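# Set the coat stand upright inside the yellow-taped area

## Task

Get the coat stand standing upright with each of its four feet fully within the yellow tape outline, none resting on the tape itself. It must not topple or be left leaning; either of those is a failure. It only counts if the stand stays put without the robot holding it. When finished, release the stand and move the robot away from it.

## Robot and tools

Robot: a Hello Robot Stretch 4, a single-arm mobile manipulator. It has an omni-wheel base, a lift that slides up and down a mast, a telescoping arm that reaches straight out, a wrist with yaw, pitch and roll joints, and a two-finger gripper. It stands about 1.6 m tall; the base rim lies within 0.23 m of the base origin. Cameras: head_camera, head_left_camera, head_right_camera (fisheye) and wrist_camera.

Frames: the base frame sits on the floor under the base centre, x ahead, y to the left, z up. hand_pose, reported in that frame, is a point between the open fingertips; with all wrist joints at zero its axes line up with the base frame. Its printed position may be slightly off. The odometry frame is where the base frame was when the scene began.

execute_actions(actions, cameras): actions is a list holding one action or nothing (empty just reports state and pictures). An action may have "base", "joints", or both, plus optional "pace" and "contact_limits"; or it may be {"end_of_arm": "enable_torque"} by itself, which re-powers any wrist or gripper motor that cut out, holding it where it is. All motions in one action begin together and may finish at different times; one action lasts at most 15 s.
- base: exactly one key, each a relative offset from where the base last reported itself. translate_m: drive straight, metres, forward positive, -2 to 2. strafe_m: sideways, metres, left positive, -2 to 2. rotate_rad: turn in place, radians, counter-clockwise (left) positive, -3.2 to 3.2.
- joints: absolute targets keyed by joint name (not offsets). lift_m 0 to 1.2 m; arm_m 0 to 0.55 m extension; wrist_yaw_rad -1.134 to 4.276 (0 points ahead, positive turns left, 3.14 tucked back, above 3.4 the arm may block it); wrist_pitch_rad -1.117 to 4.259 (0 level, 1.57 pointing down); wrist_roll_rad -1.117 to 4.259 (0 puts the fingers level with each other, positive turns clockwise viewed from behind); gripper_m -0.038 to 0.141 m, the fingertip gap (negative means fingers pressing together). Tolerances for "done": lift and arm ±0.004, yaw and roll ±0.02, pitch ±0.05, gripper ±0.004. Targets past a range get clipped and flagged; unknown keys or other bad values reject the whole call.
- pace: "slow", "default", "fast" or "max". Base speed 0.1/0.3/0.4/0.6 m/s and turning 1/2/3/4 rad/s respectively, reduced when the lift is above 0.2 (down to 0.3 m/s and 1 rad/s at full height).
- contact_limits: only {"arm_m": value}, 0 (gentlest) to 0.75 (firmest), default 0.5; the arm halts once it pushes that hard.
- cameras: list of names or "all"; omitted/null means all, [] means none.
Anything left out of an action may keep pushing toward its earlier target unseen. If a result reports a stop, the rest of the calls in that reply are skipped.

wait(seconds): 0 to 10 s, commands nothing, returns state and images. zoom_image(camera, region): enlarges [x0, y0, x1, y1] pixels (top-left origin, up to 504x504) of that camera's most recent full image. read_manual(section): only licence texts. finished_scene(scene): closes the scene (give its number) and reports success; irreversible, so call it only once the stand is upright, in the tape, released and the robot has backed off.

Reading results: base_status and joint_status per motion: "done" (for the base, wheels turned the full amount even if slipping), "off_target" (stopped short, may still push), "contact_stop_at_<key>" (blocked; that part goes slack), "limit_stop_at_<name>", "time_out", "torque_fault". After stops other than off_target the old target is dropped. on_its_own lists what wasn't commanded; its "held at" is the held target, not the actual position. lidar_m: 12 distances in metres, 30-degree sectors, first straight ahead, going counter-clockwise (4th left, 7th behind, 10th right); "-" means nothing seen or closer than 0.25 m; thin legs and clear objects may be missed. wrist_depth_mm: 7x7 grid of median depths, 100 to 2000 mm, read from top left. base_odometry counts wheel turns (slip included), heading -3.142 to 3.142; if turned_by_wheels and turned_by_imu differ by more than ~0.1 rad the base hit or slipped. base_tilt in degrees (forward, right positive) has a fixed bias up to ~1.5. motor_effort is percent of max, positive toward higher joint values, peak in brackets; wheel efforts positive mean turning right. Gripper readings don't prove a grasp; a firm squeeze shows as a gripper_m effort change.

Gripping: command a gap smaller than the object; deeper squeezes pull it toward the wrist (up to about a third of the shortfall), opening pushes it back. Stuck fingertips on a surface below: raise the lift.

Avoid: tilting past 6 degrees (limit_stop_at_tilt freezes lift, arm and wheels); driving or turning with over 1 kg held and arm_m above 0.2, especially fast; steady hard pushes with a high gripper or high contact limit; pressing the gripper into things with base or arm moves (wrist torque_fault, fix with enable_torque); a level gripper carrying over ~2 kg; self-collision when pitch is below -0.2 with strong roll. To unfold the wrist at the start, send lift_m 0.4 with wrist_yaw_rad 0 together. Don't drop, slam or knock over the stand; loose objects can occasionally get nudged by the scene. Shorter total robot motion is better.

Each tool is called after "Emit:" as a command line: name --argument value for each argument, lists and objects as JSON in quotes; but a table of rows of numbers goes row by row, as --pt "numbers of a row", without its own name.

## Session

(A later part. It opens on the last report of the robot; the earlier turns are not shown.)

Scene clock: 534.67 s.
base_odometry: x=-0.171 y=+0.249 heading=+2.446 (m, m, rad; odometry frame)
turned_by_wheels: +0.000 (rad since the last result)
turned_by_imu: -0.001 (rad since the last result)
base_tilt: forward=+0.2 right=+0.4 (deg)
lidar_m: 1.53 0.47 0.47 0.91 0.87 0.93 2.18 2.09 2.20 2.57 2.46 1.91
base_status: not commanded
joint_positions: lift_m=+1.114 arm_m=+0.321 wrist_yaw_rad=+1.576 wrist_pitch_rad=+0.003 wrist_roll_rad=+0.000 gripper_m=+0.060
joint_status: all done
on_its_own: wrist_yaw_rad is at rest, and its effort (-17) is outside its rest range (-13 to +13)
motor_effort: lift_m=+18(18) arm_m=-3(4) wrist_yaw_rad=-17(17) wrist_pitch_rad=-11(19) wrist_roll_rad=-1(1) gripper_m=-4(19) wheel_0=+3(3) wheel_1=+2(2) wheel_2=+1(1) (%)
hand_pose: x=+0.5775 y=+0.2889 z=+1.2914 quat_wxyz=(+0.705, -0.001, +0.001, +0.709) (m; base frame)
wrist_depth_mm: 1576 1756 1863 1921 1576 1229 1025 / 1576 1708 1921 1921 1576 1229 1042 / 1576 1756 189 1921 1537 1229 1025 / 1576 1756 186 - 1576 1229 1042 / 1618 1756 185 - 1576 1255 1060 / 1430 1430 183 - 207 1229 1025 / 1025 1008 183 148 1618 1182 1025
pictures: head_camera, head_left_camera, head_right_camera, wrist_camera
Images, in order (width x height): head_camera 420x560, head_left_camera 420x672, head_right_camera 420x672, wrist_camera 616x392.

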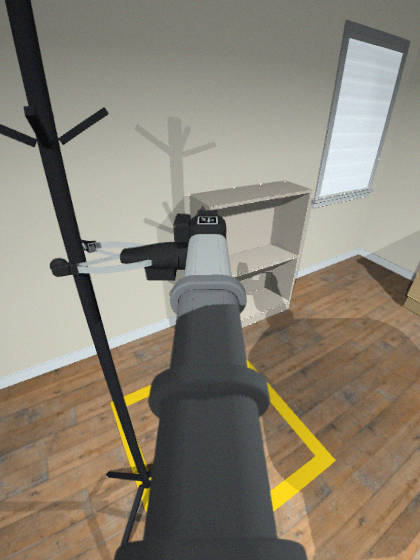

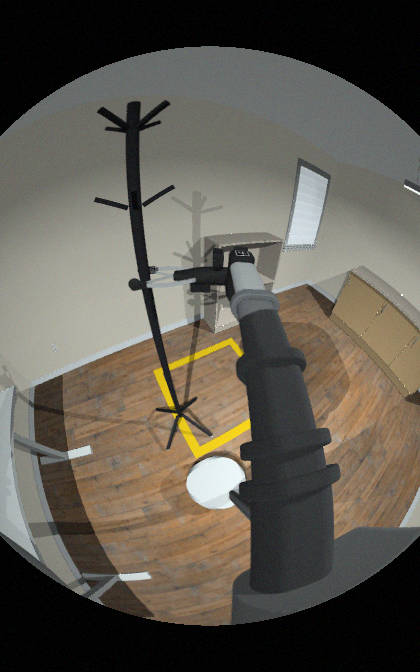

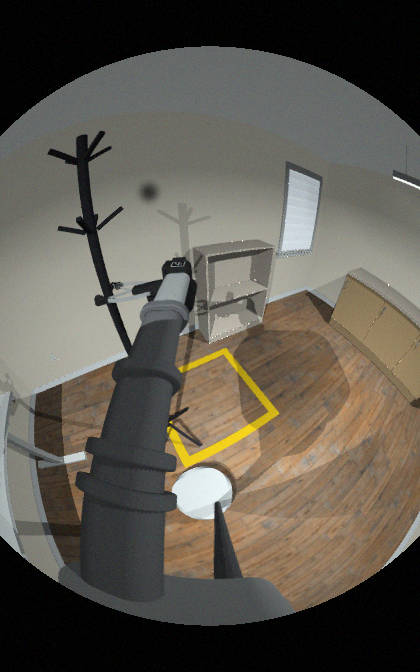

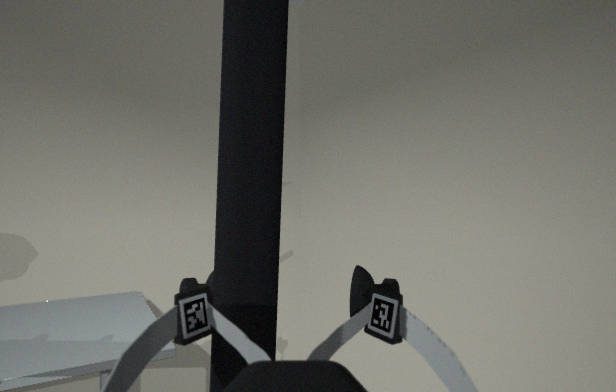

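Emit:
execute_actions --actions '[{"joints":{"gripper_m":0.14}}]' --cameras '["wrist_camera","head_left_camera"]'

Scene clock: 561.63 s.
base_odometry: x=-0.171 y=+0.249 heading=+2.446 (m, m, rad; odometry frame)
turned_by_wheels: +0.000 (rad since the last result)
turned_by_imu: -0.002 (rad since the last result)
base_tilt: forward=+0.2 right=+0.5 (deg)
lidar_m: 1.56 0.45 1.74 0.93 0.87 0.93 2.17 2.10 2.20 2.58 2.44 1.88
base_status: not commanded
joint_positions: lift_m=+1.114 arm_m=+0.321 wrist_yaw_rad=+1.576 wrist_pitch_rad=+0.004 wrist_roll_rad=+0.000 gripper_m=+0.140
joint_status: all done
on_its_own: wrist_yaw_rad is at rest, and its effort (-17) is outside its rest range (-13 to +13)
motor_effort: lift_m=+18(18) arm_m=-4(4) wrist_yaw_rad=-17(15) wrist_pitch_rad=-13(14) wrist_roll_rad=-1(1) gripper_m=-2(3) wheel_0=+3(3) wheel_1=+2(2) wheel_2=+1(0) (%)
hand_pose: x=+0.5775 y=+0.2889 z=+1.2911 quat_wxyz=(+0.705, -0.002, +0.002, +0.709) (m; base frame)
wrist_depth_mm: 1576 1661 1983 - 1576 1255 1025 / 1576 1661 1983 - 1576 1255 1042 / 1618 1661 1983 - 1576 1229 1042 / 1576 1708 1983 - 1576 1229 1042 / 1576 1661 1921 - 1576 1229 1042 / 1464 189 1983 - 1464 1138 1042 / 1008 189 197 140 1576 1182 1042
pictures: head_left_camera, wrist_camera
Images, in order (width x height): head_left_camera 420x672, wrist_camera 616x392.

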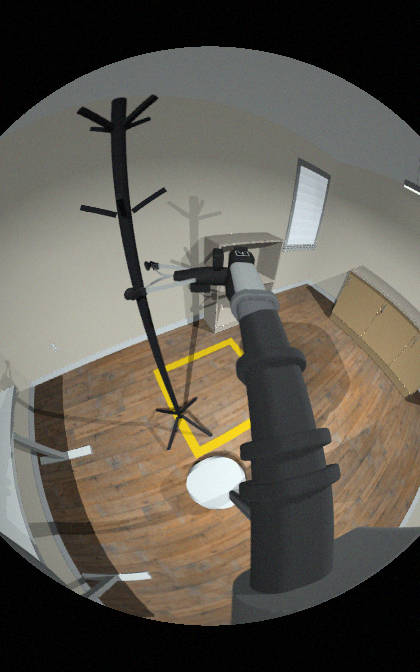

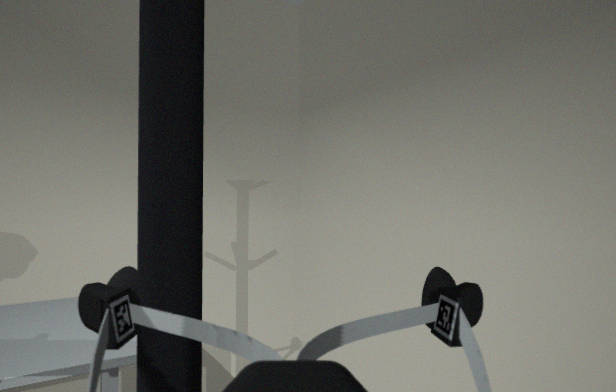

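Emit:
execute_actions --actions '[{"joints":{"gripper_m":-0.038}}]' --cameras '[]'

Emit:
execute_actions --actions '[{"joints":{"arm_m":0.42},"pace":"slow"}]' --cameras '["head_left_camera","head_camera"]'

Scene clock: 572.07 s.
base_odometry: x=-0.171 y=+0.249 heading=+2.446 (m, m, rad; odometry frame)
turned_by_wheels: +0.000 (rad since the last result)
turned_by_imu: -0.002 (rad since the last result)
base_tilt: forward=+0.2 right=+0.5 (deg)
lidar_m: 0.44 0.49 1.75 0.90 0.87 0.90 2.18 2.09 2.21 2.58 2.47 1.88
base_status: not commanded
joint_positions: lift_m=+1.114 arm_m=+0.321 wrist_yaw_rad=+1.576 wrist_pitch_rad=+0.000 wrist_roll_rad=+0.000 gripper_m=-0.038
joint_status: all done
on_its_own: wrist_yaw_rad is at rest, and its effort (-17) is outside its rest range (-13 to +13)
motor_effort: lift_m=+18(18) arm_m=-3(4) wrist_yaw_rad=-17(22) wrist_pitch_rad=-2(14) wrist_roll_rad=-1(1) gripper_m=-15(21) wheel_0=+3(3) wheel_1=+2(2) wheel_2=+1(1) (%)
hand_pose: x=+0.5774 y=+0.2889 z=+1.2924 quat_wxyz=(+0.705, +0.000, +0.000, +0.709) (m; base frame)
wrist_depth_mm: 1576 1808 - 161 1576 1255 1042 / 1576 1708 1921 162 1576 1229 1042 / 1576 1756 1983 164 1576 1229 1042 / 1576 1756 1983 163 1576 1255 1042 / 1576 1756 1921 163 1576 1255 1042 / 1464 1618 181 163 1430 1229 1042 / 1042 156 1921 156 1464 1160 1042
pictures: none
No camera images: the call's "cameras" was empty. Leave "cameras" out to get every camera's image.

Scene clock: 574.33 s.
base_odometry: x=-0.171 y=+0.249 heading=+2.446 (m, m, rad; odometry frame)
turned_by_wheels: +0.000 (rad since the last result)
turned_by_imu: -0.001 (rad since the last result)
base_tilt: forward=+0.2 right=+0.5 (deg)
lidar_m: 0.73 0.45 0.53 0.89 0.87 0.93 2.18 2.10 2.17 2.57 2.45 1.90
base_status: not commanded
joint_positions: lift_m=+1.114 arm_m=+0.419 wrist_yaw_rad=+1.575 wrist_pitch_rad=+0.000 wrist_roll_rad=+0.000 gripper_m=-0.038
joint_status: all done
motor_effort: lift_m=+18(18) arm_m=+6(4) wrist_yaw_rad=-13(17) wrist_pitch_rad=+1(2) wrist_roll_rad=-1(2) gripper_m=-19(19) wheel_0=+3(3) wheel_1=+2(2) wheel_2=+1(1) (%)
hand_pose: x=+0.6762 y=+0.2888 z=+1.2925 quat_wxyz=(+0.706, +0.000, +0.000, +0.708) (m; base frame)
wrist_depth_mm: 1661 1863 - 158 1397 1138 960 / 1661 1808 - 159 1464 1160 960 / 1618 1863 - 160 1464 1138 960 / 1661 1808 - 161 1430 1160 960 / 1618 1863 - 162 1430 1118 960 / 1464 1808 182 163 1366 1138 946 / 1042 148 1983 148 1366 1078 960
pictures: head_camera, head_left_camera
Images, in order (width x height): head_camera 420x560, head_left_camera 420x672.

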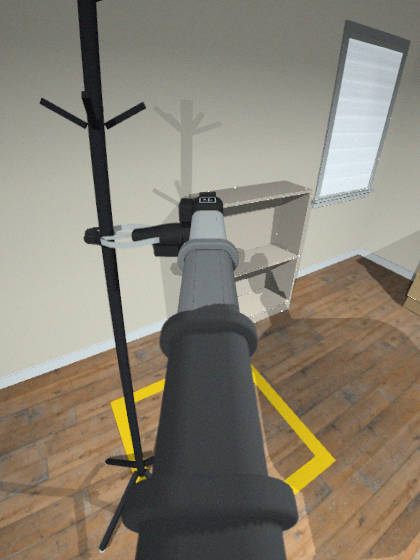

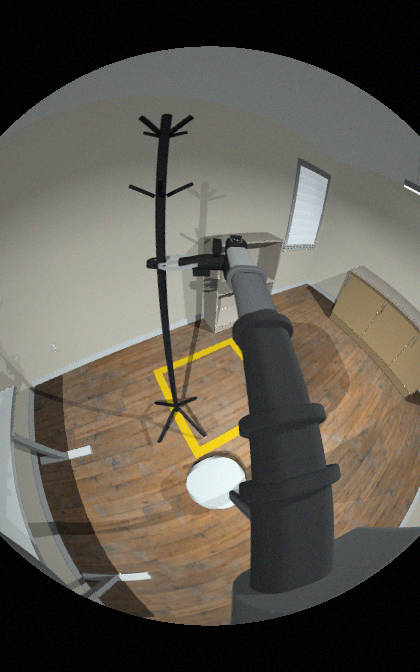

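Emit:
execute_actions --actions '[{"joints":{"gripper_m":0.07}}]' --cameras '["wrist_camera"]'

Scene clock: 583.37 s.
base_odometry: x=-0.171 y=+0.249 heading=+2.446 (m, m, rad; odometry frame)
turned_by_wheels: +0.000 (rad since the last result)
turned_by_imu: -0.001 (rad since the last result)
base_tilt: forward=+0.2 right=+0.5 (deg)
lidar_m: 0.71 0.47 0.60 0.89 0.87 0.95 2.18 2.10 2.19 2.58 2.46 1.87
base_status: not commanded
joint_positions: lift_m=+1.114 arm_m=+0.419 wrist_yaw_rad=+1.574 wrist_pitch_rad=+0.003 wrist_roll_rad=+0.000 gripper_m=+0.070
joint_status: all done
motor_effort: lift_m=+18(18) arm_m=+6(6) wrist_yaw_rad=-12(12) wrist_pitch_rad=-8(7) wrist_roll_rad=+0(1) gripper_m=-6(18) wheel_0=+3(3) wheel_1=+2(2) wheel_2=+1(1) (%)
hand_pose: x=+0.6763 y=+0.2888 z=+1.2916 quat_wxyz=(+0.706, -0.001, +0.001, +0.708) (m; base frame)
wrist_depth_mm: 1618 1808 1983 1808 1464 1138 946 / 1576 1808 1921 1756 1464 1138 960 / 1618 1808 1921 1756 1464 1160 960 / 1618 1808 190 1921 1430 1160 946 / 1661 1808 188 1921 1464 1160 946 / 1464 1756 187 1863 199 1160 960 / 1008 1098 188 147 1430 1098 946
pictures: wrist_camera
Images, in order (width x height): wrist_camera 616x392.

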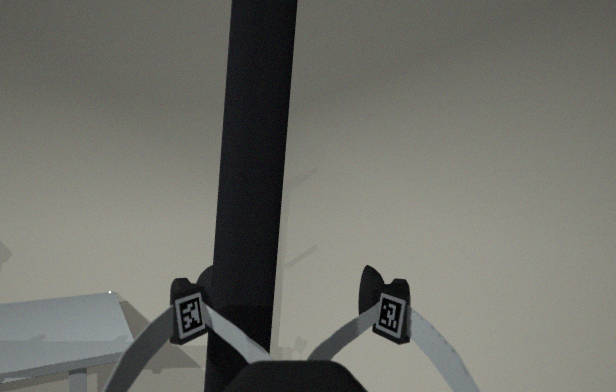

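Emit:
execute_actions --actions '[{"joints":{"arm_m":0.27},"pace":"slow"}]' --cameras '["wrist_camera","head_left_camera"]'

Scene clock: 598.20 s.
base_odometry: x=-0.171 y=+0.249 heading=+2.445 (m, m, rad; odometry frame)
turned_by_wheels: +0.000 (rad since the last result)
turned_by_imu: -0.002 (rad since the last result)
base_tilt: forward=+0.2 right=+0.5 (deg)
lidar_m: 1.57 0.44 1.74 0.90 0.86 0.93 2.18 2.09 2.21 2.56 2.46 1.90
base_status: not commanded
joint_positions: lift_m=+1.114 arm_m=+0.271 wrist_yaw_rad=+1.570 wrist_pitch_rad=+0.003 wrist_roll_rad=+0.000 gripper_m=+0.070
joint_status: all done
motor_effort: lift_m=+18(18) arm_m=-5(7) wrist_yaw_rad=+0(15) wrist_pitch_rad=-8(15) wrist_roll_rad=-2(1) gripper_m=-3(5) wheel_0=+1(3) wheel_1=+2(2) wheel_2=+1(1) (%)
hand_pose: x=+0.5293 y=+0.2885 z=+1.2916 quat_wxyz=(+0.707, -0.001, +0.001, +0.707) (m; base frame)
wrist_depth_mm: 1576 1756 1921 1921 1618 1281 1078 / 1576 1756 1983 1808 1618 1281 1060 / 1576 1756 1983 1863 1618 1281 1060 / 1537 1756 1983 1863 1618 1281 1060 / 1576 1708 1921 1921 1618 1281 1078 / 1464 1464 202 1863 200 1308 1078 / 946 1008 1921 141 1618 1205 1078
pictures: head_left_camera, wrist_camera
Images, in order (width x height): head_left_camera 420x672, wrist_camera 616x392.

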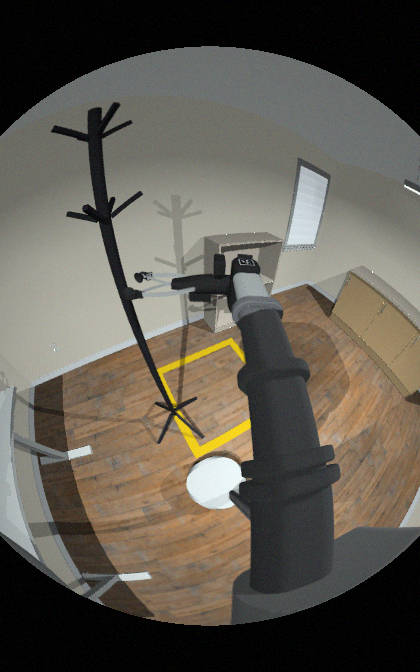

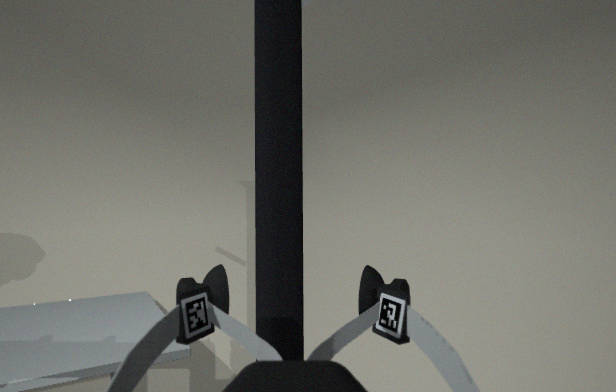

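Emit:
execute_actions --actions '[{"joints":{"lift_m":0.2}}]' --cameras '["wrist_camera","head_camera"]'

Scene clock: 624.50 s.
base_odometry: x=-0.171 y=+0.249 heading=+2.445 (m, m, rad; odometry frame)
turned_by_wheels: +0.000 (rad since the last result)
turned_by_imu: -0.004 (rad since the last result)
base_tilt: forward=+0.2 right=+0.5 (deg)
lidar_m: 1.57 0.47 1.73 0.89 0.86 0.93 2.17 2.09 2.17 2.58 2.46 1.88
base_status: not commanded
joint_positions: lift_m=+0.200 arm_m=+0.271 wrist_yaw_rad=+1.570 wrist_pitch_rad=+0.003 wrist_roll_rad=+0.000 gripper_m=+0.070
joint_status: all done
motor_effort: lift_m=+17(14) arm_m=-5(5) wrist_yaw_rad=-2(0) wrist_pitch_rad=-8(9) wrist_roll_rad=-3(1) gripper_m=-4(3) wheel_0=+1(1) wheel_1=+2(2) wheel_2=+1(1) (%)
hand_pose: x=+0.5293 y=+0.2885 z=+0.3777 quat_wxyz=(+0.707, -0.001, +0.001, +0.707) (m; base frame)
wrist_depth_mm: 1118 1098 1863 1921 1618 1281 1078 / 1537 1661 1921 1921 1618 1281 1060 / 1576 1756 1921 1921 1618 1255 1060 / 1618 1756 1983 1921 1618 1255 1060 / 1576 1756 1921 1921 1618 1281 1060 / 1499 1464 202 1281 200 1281 1060 / 1042 976 1008 141 960 960 1008
pictures: head_camera, wrist_camera
Images, in order (width x height): head_camera 420x560, wrist_camera 616x392.

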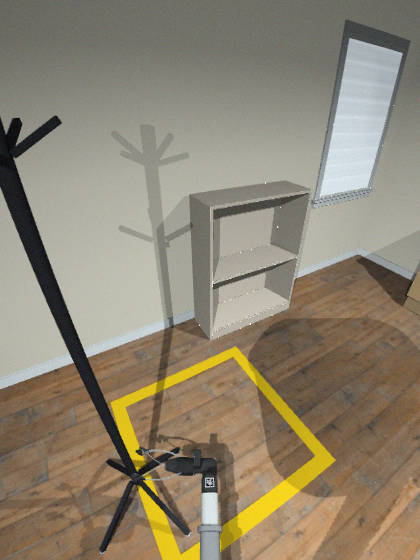

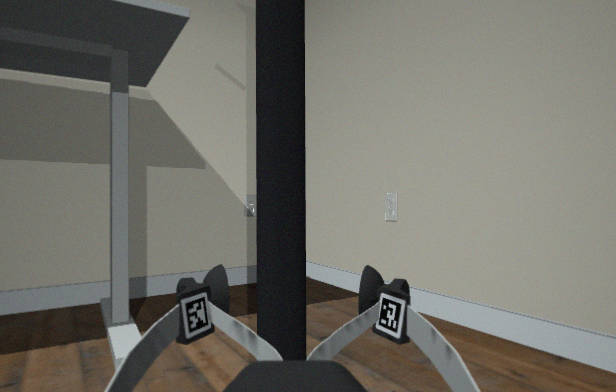

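Emit:
execute_actions --actions '[{"joints":{"lift_m":0.14,"gripper_m":-0.038}}]' --cameras '[]'

Emit:
execute_actions --actions '[{"base":{"strafe_m":-0.32},"pace":"slow"}]' --cameras '["wrist_camera","head_camera"]'

Scene clock: 635.53 s.
base_odometry: x=-0.171 y=+0.249 heading=+2.445 (m, m, rad; odometry frame)
turned_by_wheels: +0.000 (rad since the last result)
turned_by_imu: -0.002 (rad since the last result)
base_tilt: forward=+0.1 right=+0.5 (deg)
lidar_m: 1.55 0.46 1.75 0.91 0.86 0.93 2.19 2.08 2.20 2.58 2.45 1.89
base_status: not commanded
joint_positions: lift_m=+0.140 arm_m=+0.271 wrist_yaw_rad=+1.570 wrist_pitch_rad=+0.002 wrist_roll_rad=+0.000 gripper_m=-0.038
joint_status: all done
motor_effort: lift_m=+17(20) arm_m=-5(5) wrist_yaw_rad=+1(5) wrist_pitch_rad=-6(9) wrist_roll_rad=+0(1) gripper_m=-15(17) wheel_0=+1(1) wheel_1=+2(2) wheel_2=+1(1) (%)
hand_pose: x=+0.5292 y=+0.2885 z=+0.3178 quat_wxyz=(+0.707, -0.001, +0.001, +0.707) (m; base frame)
wrist_depth_mm: 1182 1229 1921 1863 1661 1281 1078 / 1576 1708 1921 1921 1661 1281 1078 / 1537 1708 1921 1921 1618 1281 1060 / 1576 1756 1921 1921 1618 1281 1060 / 1537 1756 1983 1921 1618 1281 1078 / 1336 1281 184 200 1336 1229 1060 / 891 153 809 140 809 831 878
pictures: none
No camera images: the call's "cameras" was empty. Leave "cameras" out to get every camera's image.

Scene clock: 639.87 s.
base_odometry: x=+0.034 y=+0.495 heading=+2.445 (m, m, rad; odometry frame)
turned_by_wheels: +0.000 (rad since the last result)
turned_by_imu: -0.001 (rad since the last result)
base_tilt: forward=+0.2 right=+0.5 (deg)
lidar_m: 1.60 0.78 0.67 1.17 1.14 1.24 2.01 1.96 2.03 2.28 2.20 2.28
base_status: done
joint_positions: lift_m=+0.140 arm_m=+0.271 wrist_yaw_rad=+1.570 wrist_pitch_rad=+0.002 wrist_roll_rad=+0.000 gripper_m=-0.038
joint_status: not commanded
motor_effort: lift_m=+18(17) arm_m=-4(4) wrist_yaw_rad=-1(1) wrist_pitch_rad=-6(6) wrist_roll_rad=-1(1) gripper_m=-19(16) wheel_0=+1(5) wheel_1=-2(8) wheel_2=+0(1) (%)
hand_pose: x=+0.5292 y=+0.2885 z=+0.3178 quat_wxyz=(+0.707, -0.001, +0.001, +0.707) (m; base frame)
wrist_depth_mm: 1255 1464 - - 1808 1430 1205 / 1756 1863 - - 1863 1464 1205 / 1808 1983 - - 1808 1464 1229 / 1756 1983 - - 1863 1499 1205 / 1808 1983 - - 1863 1464 1229 / 1366 1366 184 200 1336 1336 1182 / 891 153 484 140 504 842 878
pictures: head_camera, wrist_camera
Images, in order (width x height): head_camera 420x560, wrist_camera 616x392.

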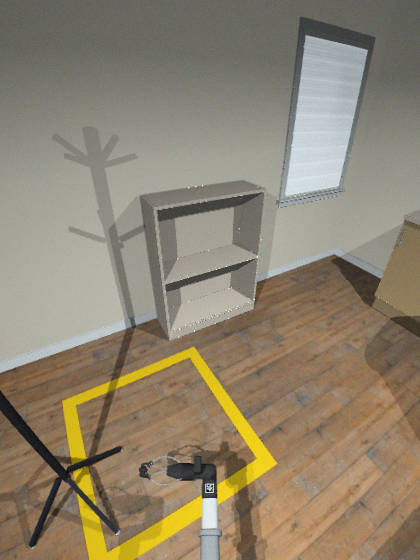

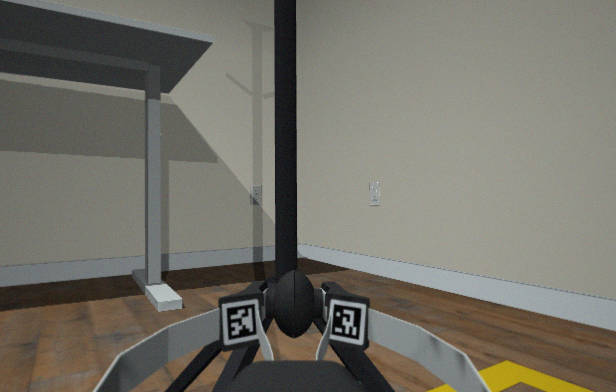

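Emit:
execute_actions --actions '[{"base":{"strafe_m":0.38},"joints":{"gripper_m":0.1}}]' --cameras '["wrist_camera"]'

Scene clock: 646.47 s.
base_odometry: x=-0.210 y=+0.203 heading=+2.445 (m, m, rad; odometry frame)
turned_by_wheels: +0.000 (rad since the last result)
turned_by_imu: -0.003 (rad since the last result)
base_tilt: forward=+0.2 right=+0.5 (deg)
lidar_m: 1.56 0.45 1.69 0.85 0.82 0.86 2.20 2.12 2.21 2.63 2.50 1.85
base_status: done
joint_positions: lift_m=+0.140 arm_m=+0.271 wrist_yaw_rad=+1.570 wrist_pitch_rad=+0.002 wrist_roll_rad=+0.000 gripper_m=+0.100
joint_status: all done
motor_effort: lift_m=+18(18) arm_m=-4(4) wrist_yaw_rad=-1(2) wrist_pitch_rad=-7(6) wrist_roll_rad=-2(0) gripper_m=-4(16) wheel_0=-1(10) wheel_1=+0(9) wheel_2=+0(1) (%)
hand_pose: x=+0.5292 y=+0.2885 z=+0.3178 quat_wxyz=(+0.707, -0.001, +0.001, +0.707) (m; base frame)
wrist_depth_mm: 1160 1229 1921 191 1576 1255 1060 / 1537 1661 1863 190 1576 1229 1042 / 1537 1661 1863 190 1576 1255 1060 / 1499 1708 1863 190 1576 1255 1042 / 1499 1708 1921 189 1576 1255 1060 / 1366 1098 202 189 211 1205 1042 / 891 831 866 143 891 831 878
pictures: wrist_camera
Images, in order (width x height): wrist_camera 616x392.

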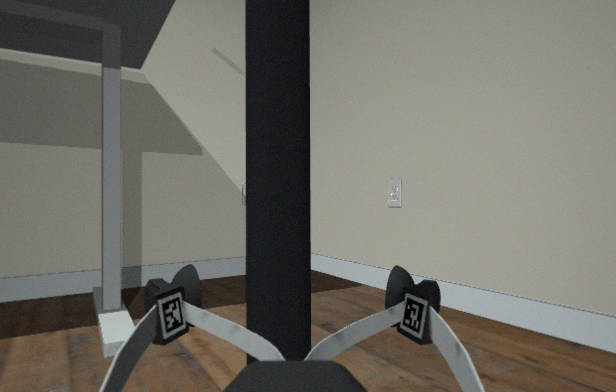

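Emit:
execute_actions --actions '[{"joints":{"gripper_m":-0.038}}]' --cameras '[]'

Emit:
execute_actions --actions '[{"base":{"strafe_m":-0.3},"pace":"slow"}]' --cameras '["wrist_camera","head_camera"]'

Scene clock: 652.83 s.
base_odometry: x=-0.210 y=+0.203 heading=+2.446 (m, m, rad; odometry frame)
turned_by_wheels: +0.000 (rad since the last result)
turned_by_imu: -0.001 (rad since the last result)
base_tilt: forward=+0.1 right=+0.5 (deg)
lidar_m: 0.43 0.47 1.69 0.86 0.82 0.87 2.21 2.13 2.24 2.63 2.52 1.83
base_status: not commanded
joint_positions: lift_m=+0.140 arm_m=+0.270 wrist_yaw_rad=+1.571 wrist_pitch_rad=+0.003 wrist_roll_rad=+0.000 gripper_m=-0.038
joint_status: all done
motor_effort: lift_m=+17(18) arm_m=-3(4) wrist_yaw_rad=-3(30) wrist_pitch_rad=-8(9) wrist_roll_rad=+0(1) gripper_m=-17(22) wheel_0=+1(11) wheel_1=+3(5) wheel_2=+0(7) (%)
hand_pose: x=+0.5287 y=+0.2885 z=+0.3176 quat_wxyz=(+0.707, -0.001, +0.001, +0.707) (m; base frame)
wrist_depth_mm: 1160 1255 1863 165 1576 1229 1042 / 1537 1708 1921 164 1576 1255 1042 / 1537 1661 1863 164 1576 1281 1060 / 1499 1708 1863 164 1576 1255 1042 / 1537 1708 1808 164 1576 1229 1042 / 1366 1229 180 163 1336 1205 1042 / 891 147 798 150 778 820 878
pictures: none
No camera images: the call's "cameras" was empty. Leave "cameras" out to get every camera's image.

Scene clock: 656.97 s.
base_odometry: x=-0.018 y=+0.434 heading=+2.446 (m, m, rad; odometry frame)
turned_by_wheels: +0.001 (rad since the last result)
turned_by_imu: +0.003 (rad since the last result)
base_tilt: forward=+0.2 right=+0.5 (deg)
lidar_m: 0.44 0.48 1.85 1.11 1.08 1.17 2.05 1.98 2.07 2.35 2.27 2.38
base_status: done
joint_positions: lift_m=+0.140 arm_m=+0.270 wrist_yaw_rad=+1.573 wrist_pitch_rad=+0.003 wrist_roll_rad=+0.000 gripper_m=-0.038
joint_status: not commanded
motor_effort: lift_m=+18(18) arm_m=-2(3) wrist_yaw_rad=-6(32) wrist_pitch_rad=-9(11) wrist_roll_rad=-1(3) gripper_m=-18(21) wheel_0=+3(17) wheel_1=+0(7) wheel_2=+3(5) (%)
hand_pose: x=+0.5282 y=+0.2887 z=+0.3176 quat_wxyz=(+0.706, -0.001, +0.001, +0.708) (m; base frame)
wrist_depth_mm: 1255 1336 - 166 1808 1397 1182 / 1661 1863 - 165 1863 1430 1182 / 1756 1921 - 165 1808 1430 1182 / 1708 1863 - 165 1808 1430 1182 / 1756 1808 - 164 1808 1430 1182 / 1397 1366 181 164 1336 1308 1160 / 891 148 798 150 778 831 878
pictures: head_camera, wrist_camera
Images, in order (width x height): head_camera 420x560, wrist_camera 616x392.

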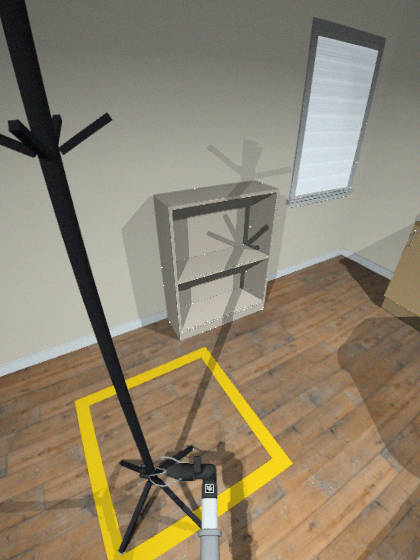

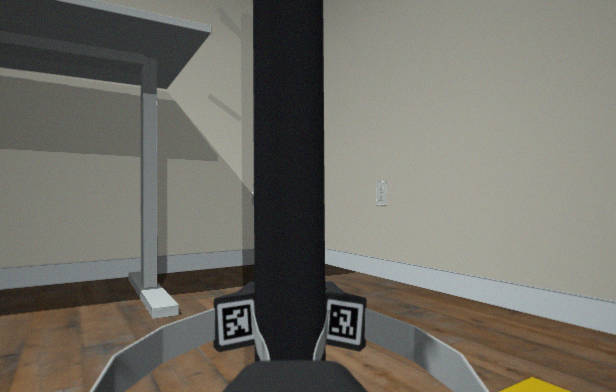

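Sliding works. Now push it forward with the arm.

Emit:
execute_actions --actions '[{"joints":{"arm_m":0.5},"pace":"slow"}]' --cameras '["head_left_camera","head_camera"]'

Scene clock: 666.17 s.
torque_fault: wrist_pitch_rad switched itself off since the last result.
base_odometry: x=-0.018 y=+0.434 heading=+2.448 (m, m, rad; odometry frame)
turned_by_wheels: +0.002 (rad since the last result)
turned_by_imu: +0.038 (rad since the last result)
base_tilt: forward=+0.2 right=+0.5 (deg)
lidar_m: 0.63 0.49 1.87 1.10 1.08 1.15 2.02 1.99 2.09 2.34 2.28 1.98
base_status: not commanded
joint_positions: lift_m=+0.141 arm_m=+0.499 wrist_yaw_rad=+1.586 wrist_pitch_rad=-0.091 wrist_roll_rad=+0.019 gripper_m=-0.037
joint_status: all done
on_its_own: wrist_pitch_rad is off since a torque_fault, until you send "end_of_arm": "enable_torque" (your +0.000 is given up); wrist_yaw_rad is at rest, and its effort (-44) is outside its rest range (-13 to +13); wrist_roll_rad is at rest, and its effort (-56) is outside its rest range (-13 to +13)
motor_effort: lift_m=+13(18) arm_m=+8(15) wrist_yaw_rad=-44(93) wrist_pitch_rad=-1(97) wrist_roll_rad=-56(68) gripper_m=-19(27) wheel_0=+17(20) wheel_1=+9(13) wheel_2=+9(21) (%)
hand_pose: x=+0.7526 y=+0.2886 z=+0.3449 quat_wxyz=(+0.701, +0.039, -0.025, +0.712) (m; base frame)
wrist_depth_mm: 1921 - - - 1618 227 1025 / 1336 1464 - - 1618 216 1025 / 1808 1983 - - 198 1205 1042 / 1863 1983 - - 187 1255 1025 / 1808 1983 - 176 1499 1255 1025 / 1756 1921 180 166 1464 1229 1025 / 1255 139 140 156 991 1060 991
pictures: head_camera, head_left_camera
Images, in order (width x height): head_camera 420x560, head_left_camera 420x672.

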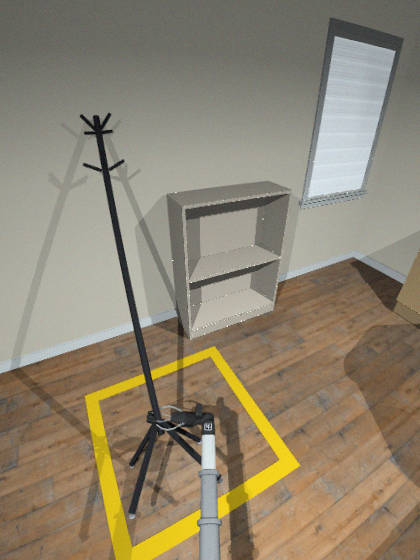

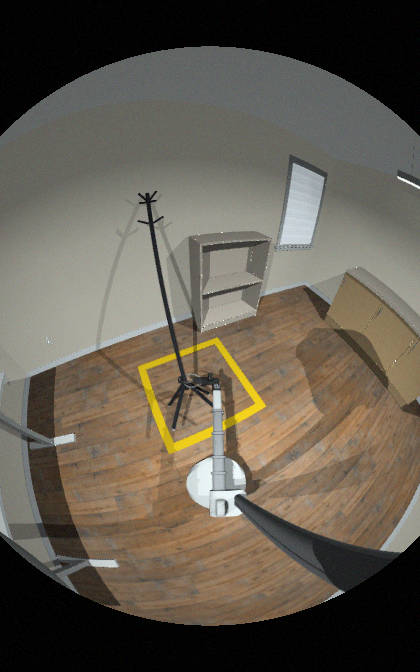

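Emit:
execute_actions --actions '[{"end_of_arm":"enable_torque"}]' --cameras '[]'

Emit:
execute_actions --actions '[{"joints":{"arm_m":0.36}}]' --cameras '["head_left_camera","head_camera"]'

Scene clock: 672.00 s.
base_odometry: x=-0.018 y=+0.434 heading=+2.448 (m, m, rad; odometry frame)
turned_by_wheels: +0.000 (rad since the last result)
turned_by_imu: -0.001 (rad since the last result)
base_tilt: forward=+0.2 right=+0.5 (deg)
lidar_m: 0.64 0.46 1.86 1.09 1.07 1.15 2.04 1.99 2.08 2.34 2.27 1.97
base_status: not commanded
joint_positions: lift_m=+0.141 arm_m=+0.499 wrist_yaw_rad=+1.586 wrist_pitch_rad=-0.091 wrist_roll_rad=+0.019 gripper_m=-0.037
joint_status: not commanded
end_of_arm: enable_torque: each motor that was off is on again
on_its_own: wrist_pitch_rad is held at -0.091, not at your +0.000, since a torque_fault; wrist_yaw_rad is at rest, and its effort (-46) is outside its rest range (-13 to +13); wrist_roll_rad is at rest, and its effort (-55) is outside its rest range (-13 to +13)
motor_effort: lift_m=+13(13) arm_m=+8(8) wrist_yaw_rad=-46(44) wrist_pitch_rad=-2(1) wrist_roll_rad=-55(54) gripper_m=-19(20) wheel_0=+17(17) wheel_1=+9(9) wheel_2=+9(9) (%)
hand_pose: x=+0.7526 y=+0.2886 z=+0.3449 quat_wxyz=(+0.701, +0.039, -0.025, +0.712) (m; base frame)
wrist_depth_mm: 1863 - - - 1661 226 1025 / 1366 1464 - - 1618 216 1025 / 1808 - - - 198 1205 1042 / 1808 1983 - - 187 1229 1025 / 1808 1921 - 176 1464 1229 1008 / 1708 1863 179 165 1464 1255 991 / 1229 139 140 156 991 1042 976
pictures: none
No camera images: the call's "cameras" was empty. Leave "cameras" out to get every camera's image.

Scene clock: 675.10 s.
base_odometry: x=-0.018 y=+0.434 heading=+2.446 (m, m, rad; odometry frame)
turned_by_wheels: -0.003 (rad since the last result)
turned_by_imu: -0.004 (rad since the last result)
base_tilt: forward=+0.2 right=+0.5 (deg)
lidar_m: 0.40 0.46 0.46 1.10 1.08 1.15 2.03 1.98 2.11 2.35 2.26 1.97
base_status: not commanded
joint_positions: lift_m=+0.140 arm_m=+0.361 wrist_yaw_rad=+1.557 wrist_pitch_rad=-0.099 wrist_roll_rad=+0.013 gripper_m=-0.038
joint_status: all done
on_its_own: wrist_pitch_rad is held at -0.091, not at your +0.000, since a torque_fault; wrist_yaw_rad is at rest, and its effort (+38) is outside its rest range (-13 to +13); wrist_roll_rad is at rest, and its effort (-38) is outside its rest range (-13 to +13)
motor_effort: lift_m=+16(16) arm_m=-7(12) wrist_yaw_rad=+38(59) wrist_pitch_rad=+22(28) wrist_roll_rad=-38(53) gripper_m=-16(28) wheel_0=-2(17) wheel_1=-3(10) wheel_2=+5(17) (%)
hand_pose: x=+0.6235 y=+0.2859 z=+0.3470 quat_wxyz=(+0.711, +0.039, -0.030, +0.702) (m; base frame)
wrist_depth_mm: 1808 - - - 1756 1366 189 / 1308 1430 - - 1708 179 1098 / 1756 1863 - - 1756 172 1118 / 1756 1863 - - 164 1255 1118 / 1756 1921 - - 157 1336 1118 / 1708 1808 183 154 173 1281 1118 / 1255 169 164 144 1025 161 1060
pictures: head_camera, head_left_camera
Images, in order (width x height): head_camera 420x560, head_left_camera 420x672.

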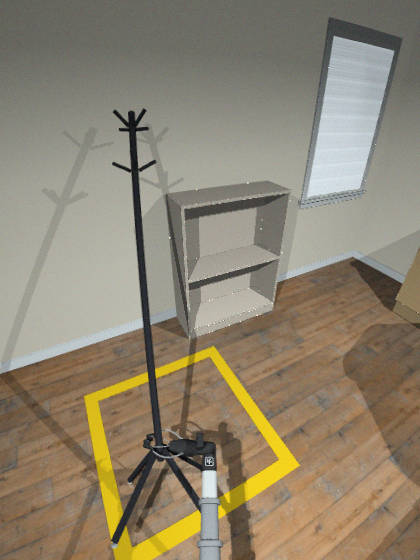

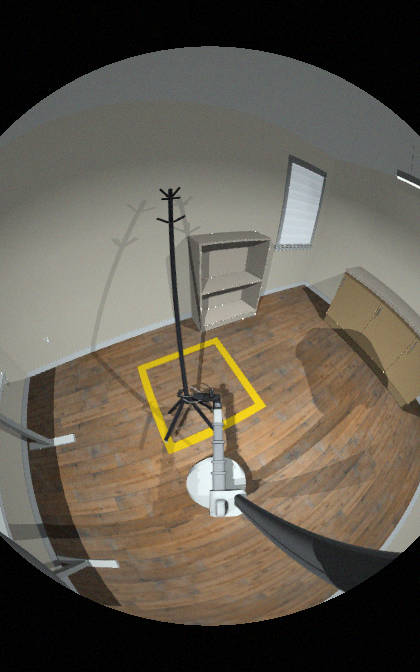

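Emit:
execute_actions --actions '[{"joints":{"gripper_m":0.04,"lift_m":0.5,"wrist_pitch_rad":0.0},"pace":"slow"}]' --cameras '["head_left_camera","head_camera"]'

Scene clock: 692.67 s.
torque_fault: wrist_pitch_rad switched itself off since the last result.
base_odometry: x=-0.018 y=+0.434 heading=+2.445 (m, m, rad; odometry frame)
turned_by_wheels: -0.001 (rad since the last result)
turned_by_imu: -0.004 (rad since the last result)
base_tilt: forward=+0.2 right=+0.5 (deg)
lidar_m: 0.25 1.58 1.88 1.10 1.07 1.15 2.04 1.99 2.12 2.35 0.30 0.29
base_status: not commanded
joint_positions: lift_m=+0.499 arm_m=+0.360 wrist_yaw_rad=+1.551 wrist_pitch_rad=+1.536 wrist_roll_rad=+0.016 gripper_m=+0.040
joint_status: wrist_pitch_rad torque_fault (moved +1.635 of +0.099); the others done
on_its_own: wrist_pitch_rad is off since a torque_fault, until you send "end_of_arm": "enable_torque" (your +0.000 is given up); wrist_yaw_rad is at rest, and its effort (+54) is outside its rest range (-13 to +13); wrist_roll_rad is at rest, and its effort (-47) is outside its rest range (-13 to +13)
motor_effort: lift_m=+33(40) arm_m=-1(7) wrist_yaw_rad=+54(57) wrist_pitch_rad=-2(97) wrist_roll_rad=-47(48) gripper_m=-23(24) wheel_0=-5(6) wheel_1=-2(4) wheel_2=-6(6) (%)
hand_pose: x=+0.6186 y=+0.0082 z=+0.3888 quat_wxyz=(+0.517, -0.482, +0.500, +0.500) (m; base frame)
wrist_depth_mm: 615 615 615 621 621 615 627 / 609 615 615 615 615 615 621 / 609 603 609 615 615 615 615 / 597 609 603 609 609 609 141 / 597 597 603 609 162 145 139 / 554 597 189 174 163 603 609 / 263 206 197 159 597 597 603
pictures: head_camera, head_left_camera
Images, in order (width x height): head_camera 420x560, head_left_camera 420x672.

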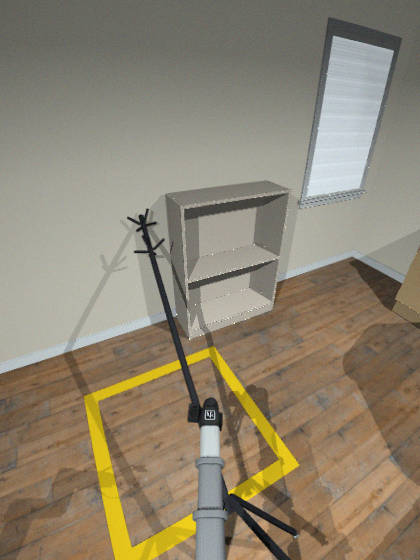

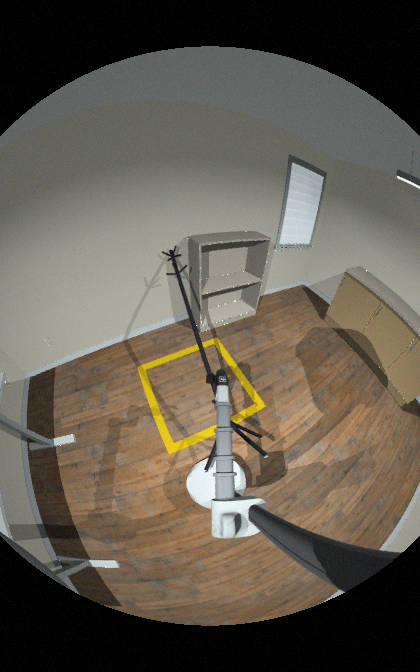

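Emit:
execute_actions --actions '[{"end_of_arm":"enable_torque"}]' --cameras '[]'

Emit:
execute_actions --actions '[{"joints":{"gripper_m":0.14,"lift_m":0.3},"pace":"slow"}]' --cameras '["head_camera","head_right_camera"]'

Scene clock: 702.47 s.
base_odometry: x=-0.018 y=+0.434 heading=+2.445 (m, m, rad; odometry frame)
turned_by_wheels: +0.000 (rad since the last result)
turned_by_imu: -0.001 (rad since the last result)
base_tilt: forward=+0.2 right=+0.5 (deg)
lidar_m: 0.27 1.58 1.87 1.09 1.06 1.15 2.03 1.98 2.12 2.32 0.31 0.29
base_status: not commanded
joint_positions: lift_m=+0.499 arm_m=+0.360 wrist_yaw_rad=+1.551 wrist_pitch_rad=+1.542 wrist_roll_rad=+0.016 gripper_m=+0.040
joint_status: not commanded
end_of_arm: enable_torque: each motor that was off is on again
on_its_own: wrist_pitch_rad is held at +1.542, not at your +0.000, since a torque_fault; wrist_yaw_rad is at rest, and its effort (+55) is outside its rest range (-13 to +13); wrist_roll_rad is at rest, and its effort (-48) is outside its rest range (-13 to +13)
motor_effort: lift_m=+33(33) arm_m=-1(1) wrist_yaw_rad=+55(56) wrist_pitch_rad=+0(0) wrist_roll_rad=-48(48) gripper_m=-21(23) wheel_0=-6(5) wheel_1=-2(2) wheel_2=-6(6) (%)
hand_pose: x=+0.6186 y=+0.0067 z=+0.3888 quat_wxyz=(+0.516, -0.484, +0.501, +0.498) (m; base frame)
wrist_depth_mm: 615 615 609 615 615 621 621 / 609 615 615 615 615 621 621 / 609 609 609 609 615 609 615 / 603 603 603 603 609 609 140 / 597 597 603 609 161 145 139 / 559 591 188 174 163 597 609 / 263 206 196 159 603 597 603
pictures: none
No camera images: the call's "cameras" was empty. Leave "cameras" out to get every camera's image.

Scene clock: 706.87 s.
base_odometry: x=-0.018 y=+0.434 heading=+2.445 (m, m, rad; odometry frame)
turned_by_wheels: +0.001 (rad since the last result)
turned_by_imu: -0.051 (rad since the last result)
base_tilt: forward=+0.2 right=+0.5 (deg)
lidar_m: 0.25 1.35 1.86 1.12 1.08 1.16 2.07 1.99 2.06 2.36 0.43 0.40
base_status: not commanded
joint_positions: lift_m=+0.404 arm_m=+0.360 wrist_yaw_rad=+1.565 wrist_pitch_rad=+1.545 wrist_roll_rad=+0.003 gripper_m=+0.140
joint_status: lift_m contact_stop (moved -0.095 of -0.199); the others done
on_its_own: wrist_pitch_rad is held at +1.542, not at your +0.000, since a torque_fault; lift_m is slack since a contact_stop (your +0.300 is given up); wrist_yaw_rad is at rest, and its effort (+15) is outside its rest range (-13 to +13)
motor_effort: lift_m=+19(27) arm_m=-1(1) wrist_yaw_rad=+15(76) wrist_pitch_rad=-11(50) wrist_roll_rad=-8(49) gripper_m=-1(19) wheel_0=-4(22) wheel_1=-2(10) wheel_2=-1(15) (%)
hand_pose: x=+0.6186 y=+0.0071 z=+0.2935 quat_wxyz=(+0.509, -0.491, +0.495, +0.504) (m; base frame)
wrist_depth_mm: 517 525 530 530 535 539 544 / 517 521 525 530 530 539 544 / 517 517 521 525 530 535 539 / 512 517 521 521 525 131 116 / 504 512 517 521 132 119 115 / 508 192 512 142 132 189 530 / 294 171 155 137 521 525 525
pictures: head_camera, head_right_camera
Images, in order (width x height): head_camera 420x560, head_right_camera 420x672.

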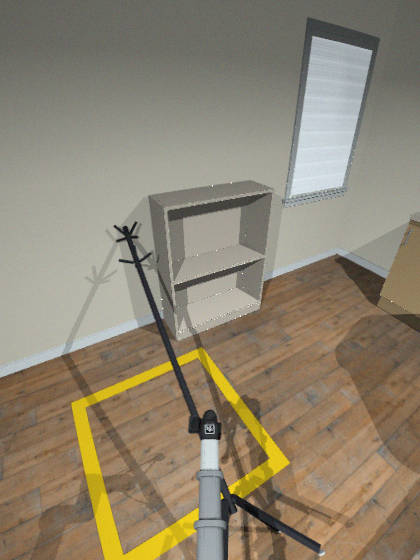

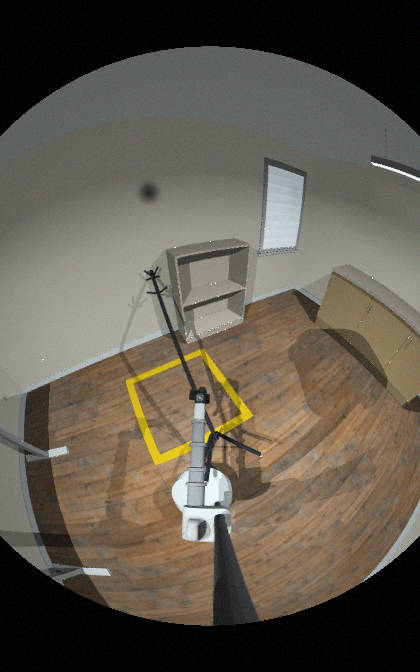

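Emit:
execute_actions --actions '[{"joints":{"lift_m":0.6}}]' --cameras '[]'

Emit:
execute_actions --actions '[{"base":{"translate_m":-0.45},"joints":{"arm_m":0.05}}]' --cameras '["head_camera","head_left_camera"]'

Scene clock: 713.90 s.
base_odometry: x=-0.018 y=+0.434 heading=+2.445 (m, m, rad; odometry frame)
turned_by_wheels: +0.000 (rad since the last result)
turned_by_imu: -0.001 (rad since the last result)
base_tilt: forward=+0.2 right=+0.5 (deg)
lidar_m: 0.27 1.35 1.84 1.13 1.07 1.14 2.07 1.97 2.08 2.35 0.43 0.40
base_status: not commanded
joint_positions: lift_m=+0.600 arm_m=+0.360 wrist_yaw_rad=+1.569 wrist_pitch_rad=+1.542 wrist_roll_rad=+0.001 gripper_m=+0.140
joint_status: all done
on_its_own: wrist_pitch_rad is held at +1.542, not at your +0.000, since a torque_fault
motor_effort: lift_m=+23(20) arm_m=-1(1) wrist_yaw_rad=+2(12) wrist_pitch_rad=-2(18) wrist_roll_rad=-2(8) gripper_m=+0(2) wheel_0=-3(4) wheel_1=-1(1) wheel_2=-1(1) (%)
hand_pose: x=+0.6185 y=+0.0081 z=+0.4896 quat_wxyz=(+0.508, -0.492, +0.493, +0.507) (m; base frame)
wrist_depth_mm: 707 723 723 732 732 741 750 / 715 715 723 723 732 732 732 / 699 707 715 723 723 732 266 / 707 715 715 723 715 290 732 / 640 699 707 342 715 715 732 / 574 200 368 707 715 715 723 / 683 436 699 143 707 723 715
pictures: none
No camera images: the call's "cameras" was empty. Leave "cameras" out to get every camera's image.

Scene clock: 716.87 s.
base_odometry: x=+0.328 y=+0.145 heading=+2.445 (m, m, rad; odometry frame)
turned_by_wheels: +0.000 (rad since the last result)
turned_by_imu: +0.001 (rad since the last result)
base_tilt: forward=+0.2 right=+0.5 (deg)
lidar_m: 0.53 2.16 1.24 0.90 0.87 1.72 1.65 1.57 1.66 2.29 2.48 0.78
base_status: done
joint_positions: lift_m=+0.600 arm_m=+0.051 wrist_yaw_rad=+1.570 wrist_pitch_rad=+1.542 wrist_roll_rad=+0.000 gripper_m=+0.140
joint_status: all done
on_its_own: wrist_pitch_rad is held at +1.542, not at your +0.000, since a torque_fault
motor_effort: lift_m=+22(23) arm_m=-5(8) wrist_yaw_rad=+3(1) wrist_pitch_rad=-3(3) wrist_roll_rad=-2(2) gripper_m=-1(1) wheel_0=+0(6) wheel_1=+0(10) wheel_2=-2(10) (%)
hand_pose: x=+0.3092 y=+0.0082 z=+0.4896 quat_wxyz=(+0.507, -0.492, +0.493, +0.507) (m; base frame)
wrist_depth_mm: 715 715 723 732 741 741 741 / 715 723 723 723 732 732 750 / 496 500 723 715 732 732 732 / 492 496 707 723 732 732 741 / 492 496 535 723 723 732 723 / 492 200 504 715 715 723 723 / 484 492 699 143 715 723 723
pictures: head_camera, head_left_camera
Images, in order (width x height): head_camera 420x560, head_left_camera 420x672.

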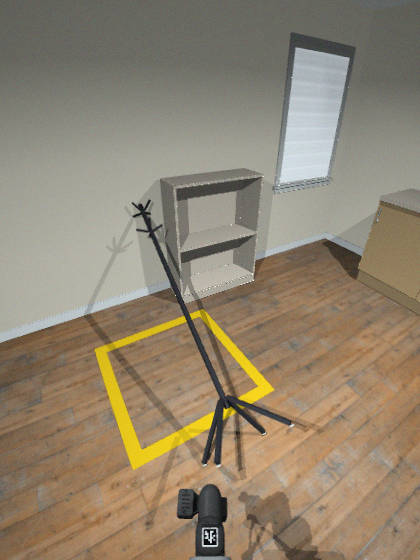

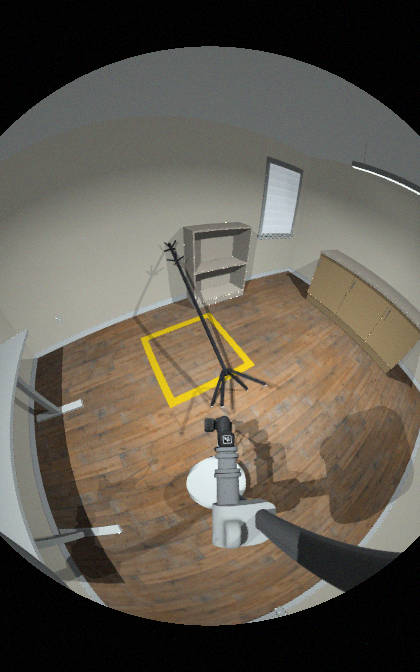

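Emit:
execute_actions --actions '[{"base":{"rotate_rad":-0.875},"joints":{"lift_m":0.9,"arm_m":0.05}}]' --cameras '[]'

Emit:
execute_actions --actions '[{"base":{"strafe_m":1.2}}]' --cameras '["head_camera","head_left_camera"]'

Scene clock: 831.60 s.
base_odometry: x=+0.328 y=+0.145 heading=+1.570 (m, m, rad; odometry frame)
turned_by_wheels: -0.875 (rad since the last result)
turned_by_imu: -0.871 (rad since the last result)
base_tilt: forward=+0.2 right=+0.5 (deg)
lidar_m: 2.46 0.79 0.53 2.15 1.08 0.88 0.87 1.87 1.61 1.60 1.79 2.49
base_status: done
joint_positions: lift_m=+0.900 arm_m=+0.051 wrist_yaw_rad=+1.570 wrist_pitch_rad=+1.542 wrist_roll_rad=+0.000 gripper_m=+0.140
joint_status: all done
on_its_own: wrist_pitch_rad is held at +1.542, not at your +0.000, since a torque_fault
motor_effort: lift_m=+23(25) arm_m=-5(6) wrist_yaw_rad=+2(2) wrist_pitch_rad=-2(1) wrist_roll_rad=-2(3) gripper_m=+0(1) wheel_0=+1(7) wheel_1=-1(7) wheel_2=+1(7) (%)
hand_pose: x=+0.3092 y=+0.0082 z=+0.7896 quat_wxyz=(+0.507, -0.492, +0.493, +0.507) (m; base frame)
wrist_depth_mm: 1008 1025 1008 1042 1042 1042 1060 / 1008 1025 1008 1008 1042 1042 1060 / 1008 1008 1025 1025 1060 1042 1042 / 1008 778 809 1025 1025 1025 1042 / 991 798 798 1025 1008 1025 1042 / 668 200 788 1008 1025 1025 1042 / 976 991 1008 143 1008 1008 1025
pictures: none
No camera images: the call's "cameras" was empty. Leave "cameras" out to get every camera's image.

Scene clock: 836.93 s.
base_odometry: x=-0.872 y=+0.146 heading=+1.570 (m, m, rad; odometry frame)
turned_by_wheels: +0.000 (rad since the last result)
turned_by_imu: -0.003 (rad since the last result)
base_tilt: forward=+0.2 right=+0.4 (deg)
lidar_m: 0.72 0.89 0.98 0.98 1.08 0.62 0.63 0.71 1.17 2.76 0.79 0.74
base_status: done
joint_positions: lift_m=+0.900 arm_m=+0.051 wrist_yaw_rad=+1.570 wrist_pitch_rad=+1.542 wrist_roll_rad=+0.000 gripper_m=+0.140
joint_status: not commanded
on_its_own: wrist_pitch_rad is held at +1.542, not at your +0.000, since a torque_fault
motor_effort: lift_m=+22(22) arm_m=-5(5) wrist_yaw_rad=+2(3) wrist_pitch_rad=-2(2) wrist_roll_rad=-1(3) gripper_m=+1(2) wheel_0=+1(8) wheel_1=+0(10) wheel_2=+0(2) (%)
hand_pose: x=+0.3092 y=+0.0082 z=+0.7896 quat_wxyz=(+0.507, -0.492, +0.493, +0.507) (m; base frame)
wrist_depth_mm: 1025 1025 1042 1025 1042 1060 1060 / 1025 1008 1025 1025 1042 1042 1042 / 991 991 1025 1008 1042 1060 1060 / 991 798 820 1025 1025 1042 1042 / 991 788 788 1008 1008 1042 1025 / 668 200 788 1008 1008 1025 1025 / 976 991 991 143 1008 1008 1025
pictures: head_camera, head_left_camera
Images, in order (width x height): head_camera 420x560, head_left_camera 420x672.

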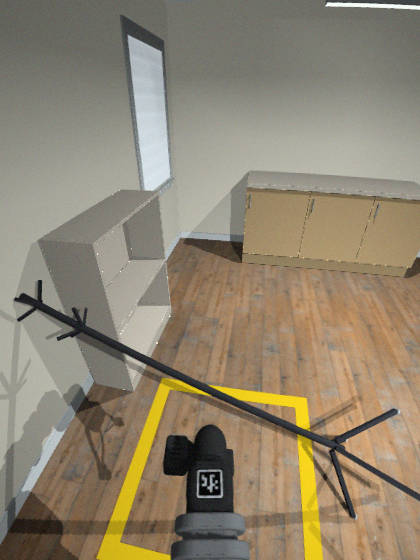

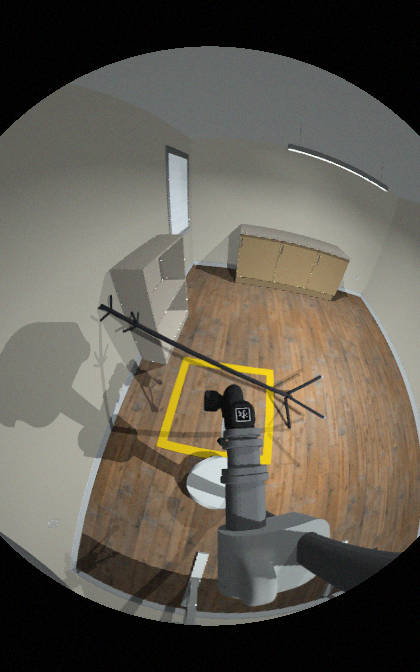

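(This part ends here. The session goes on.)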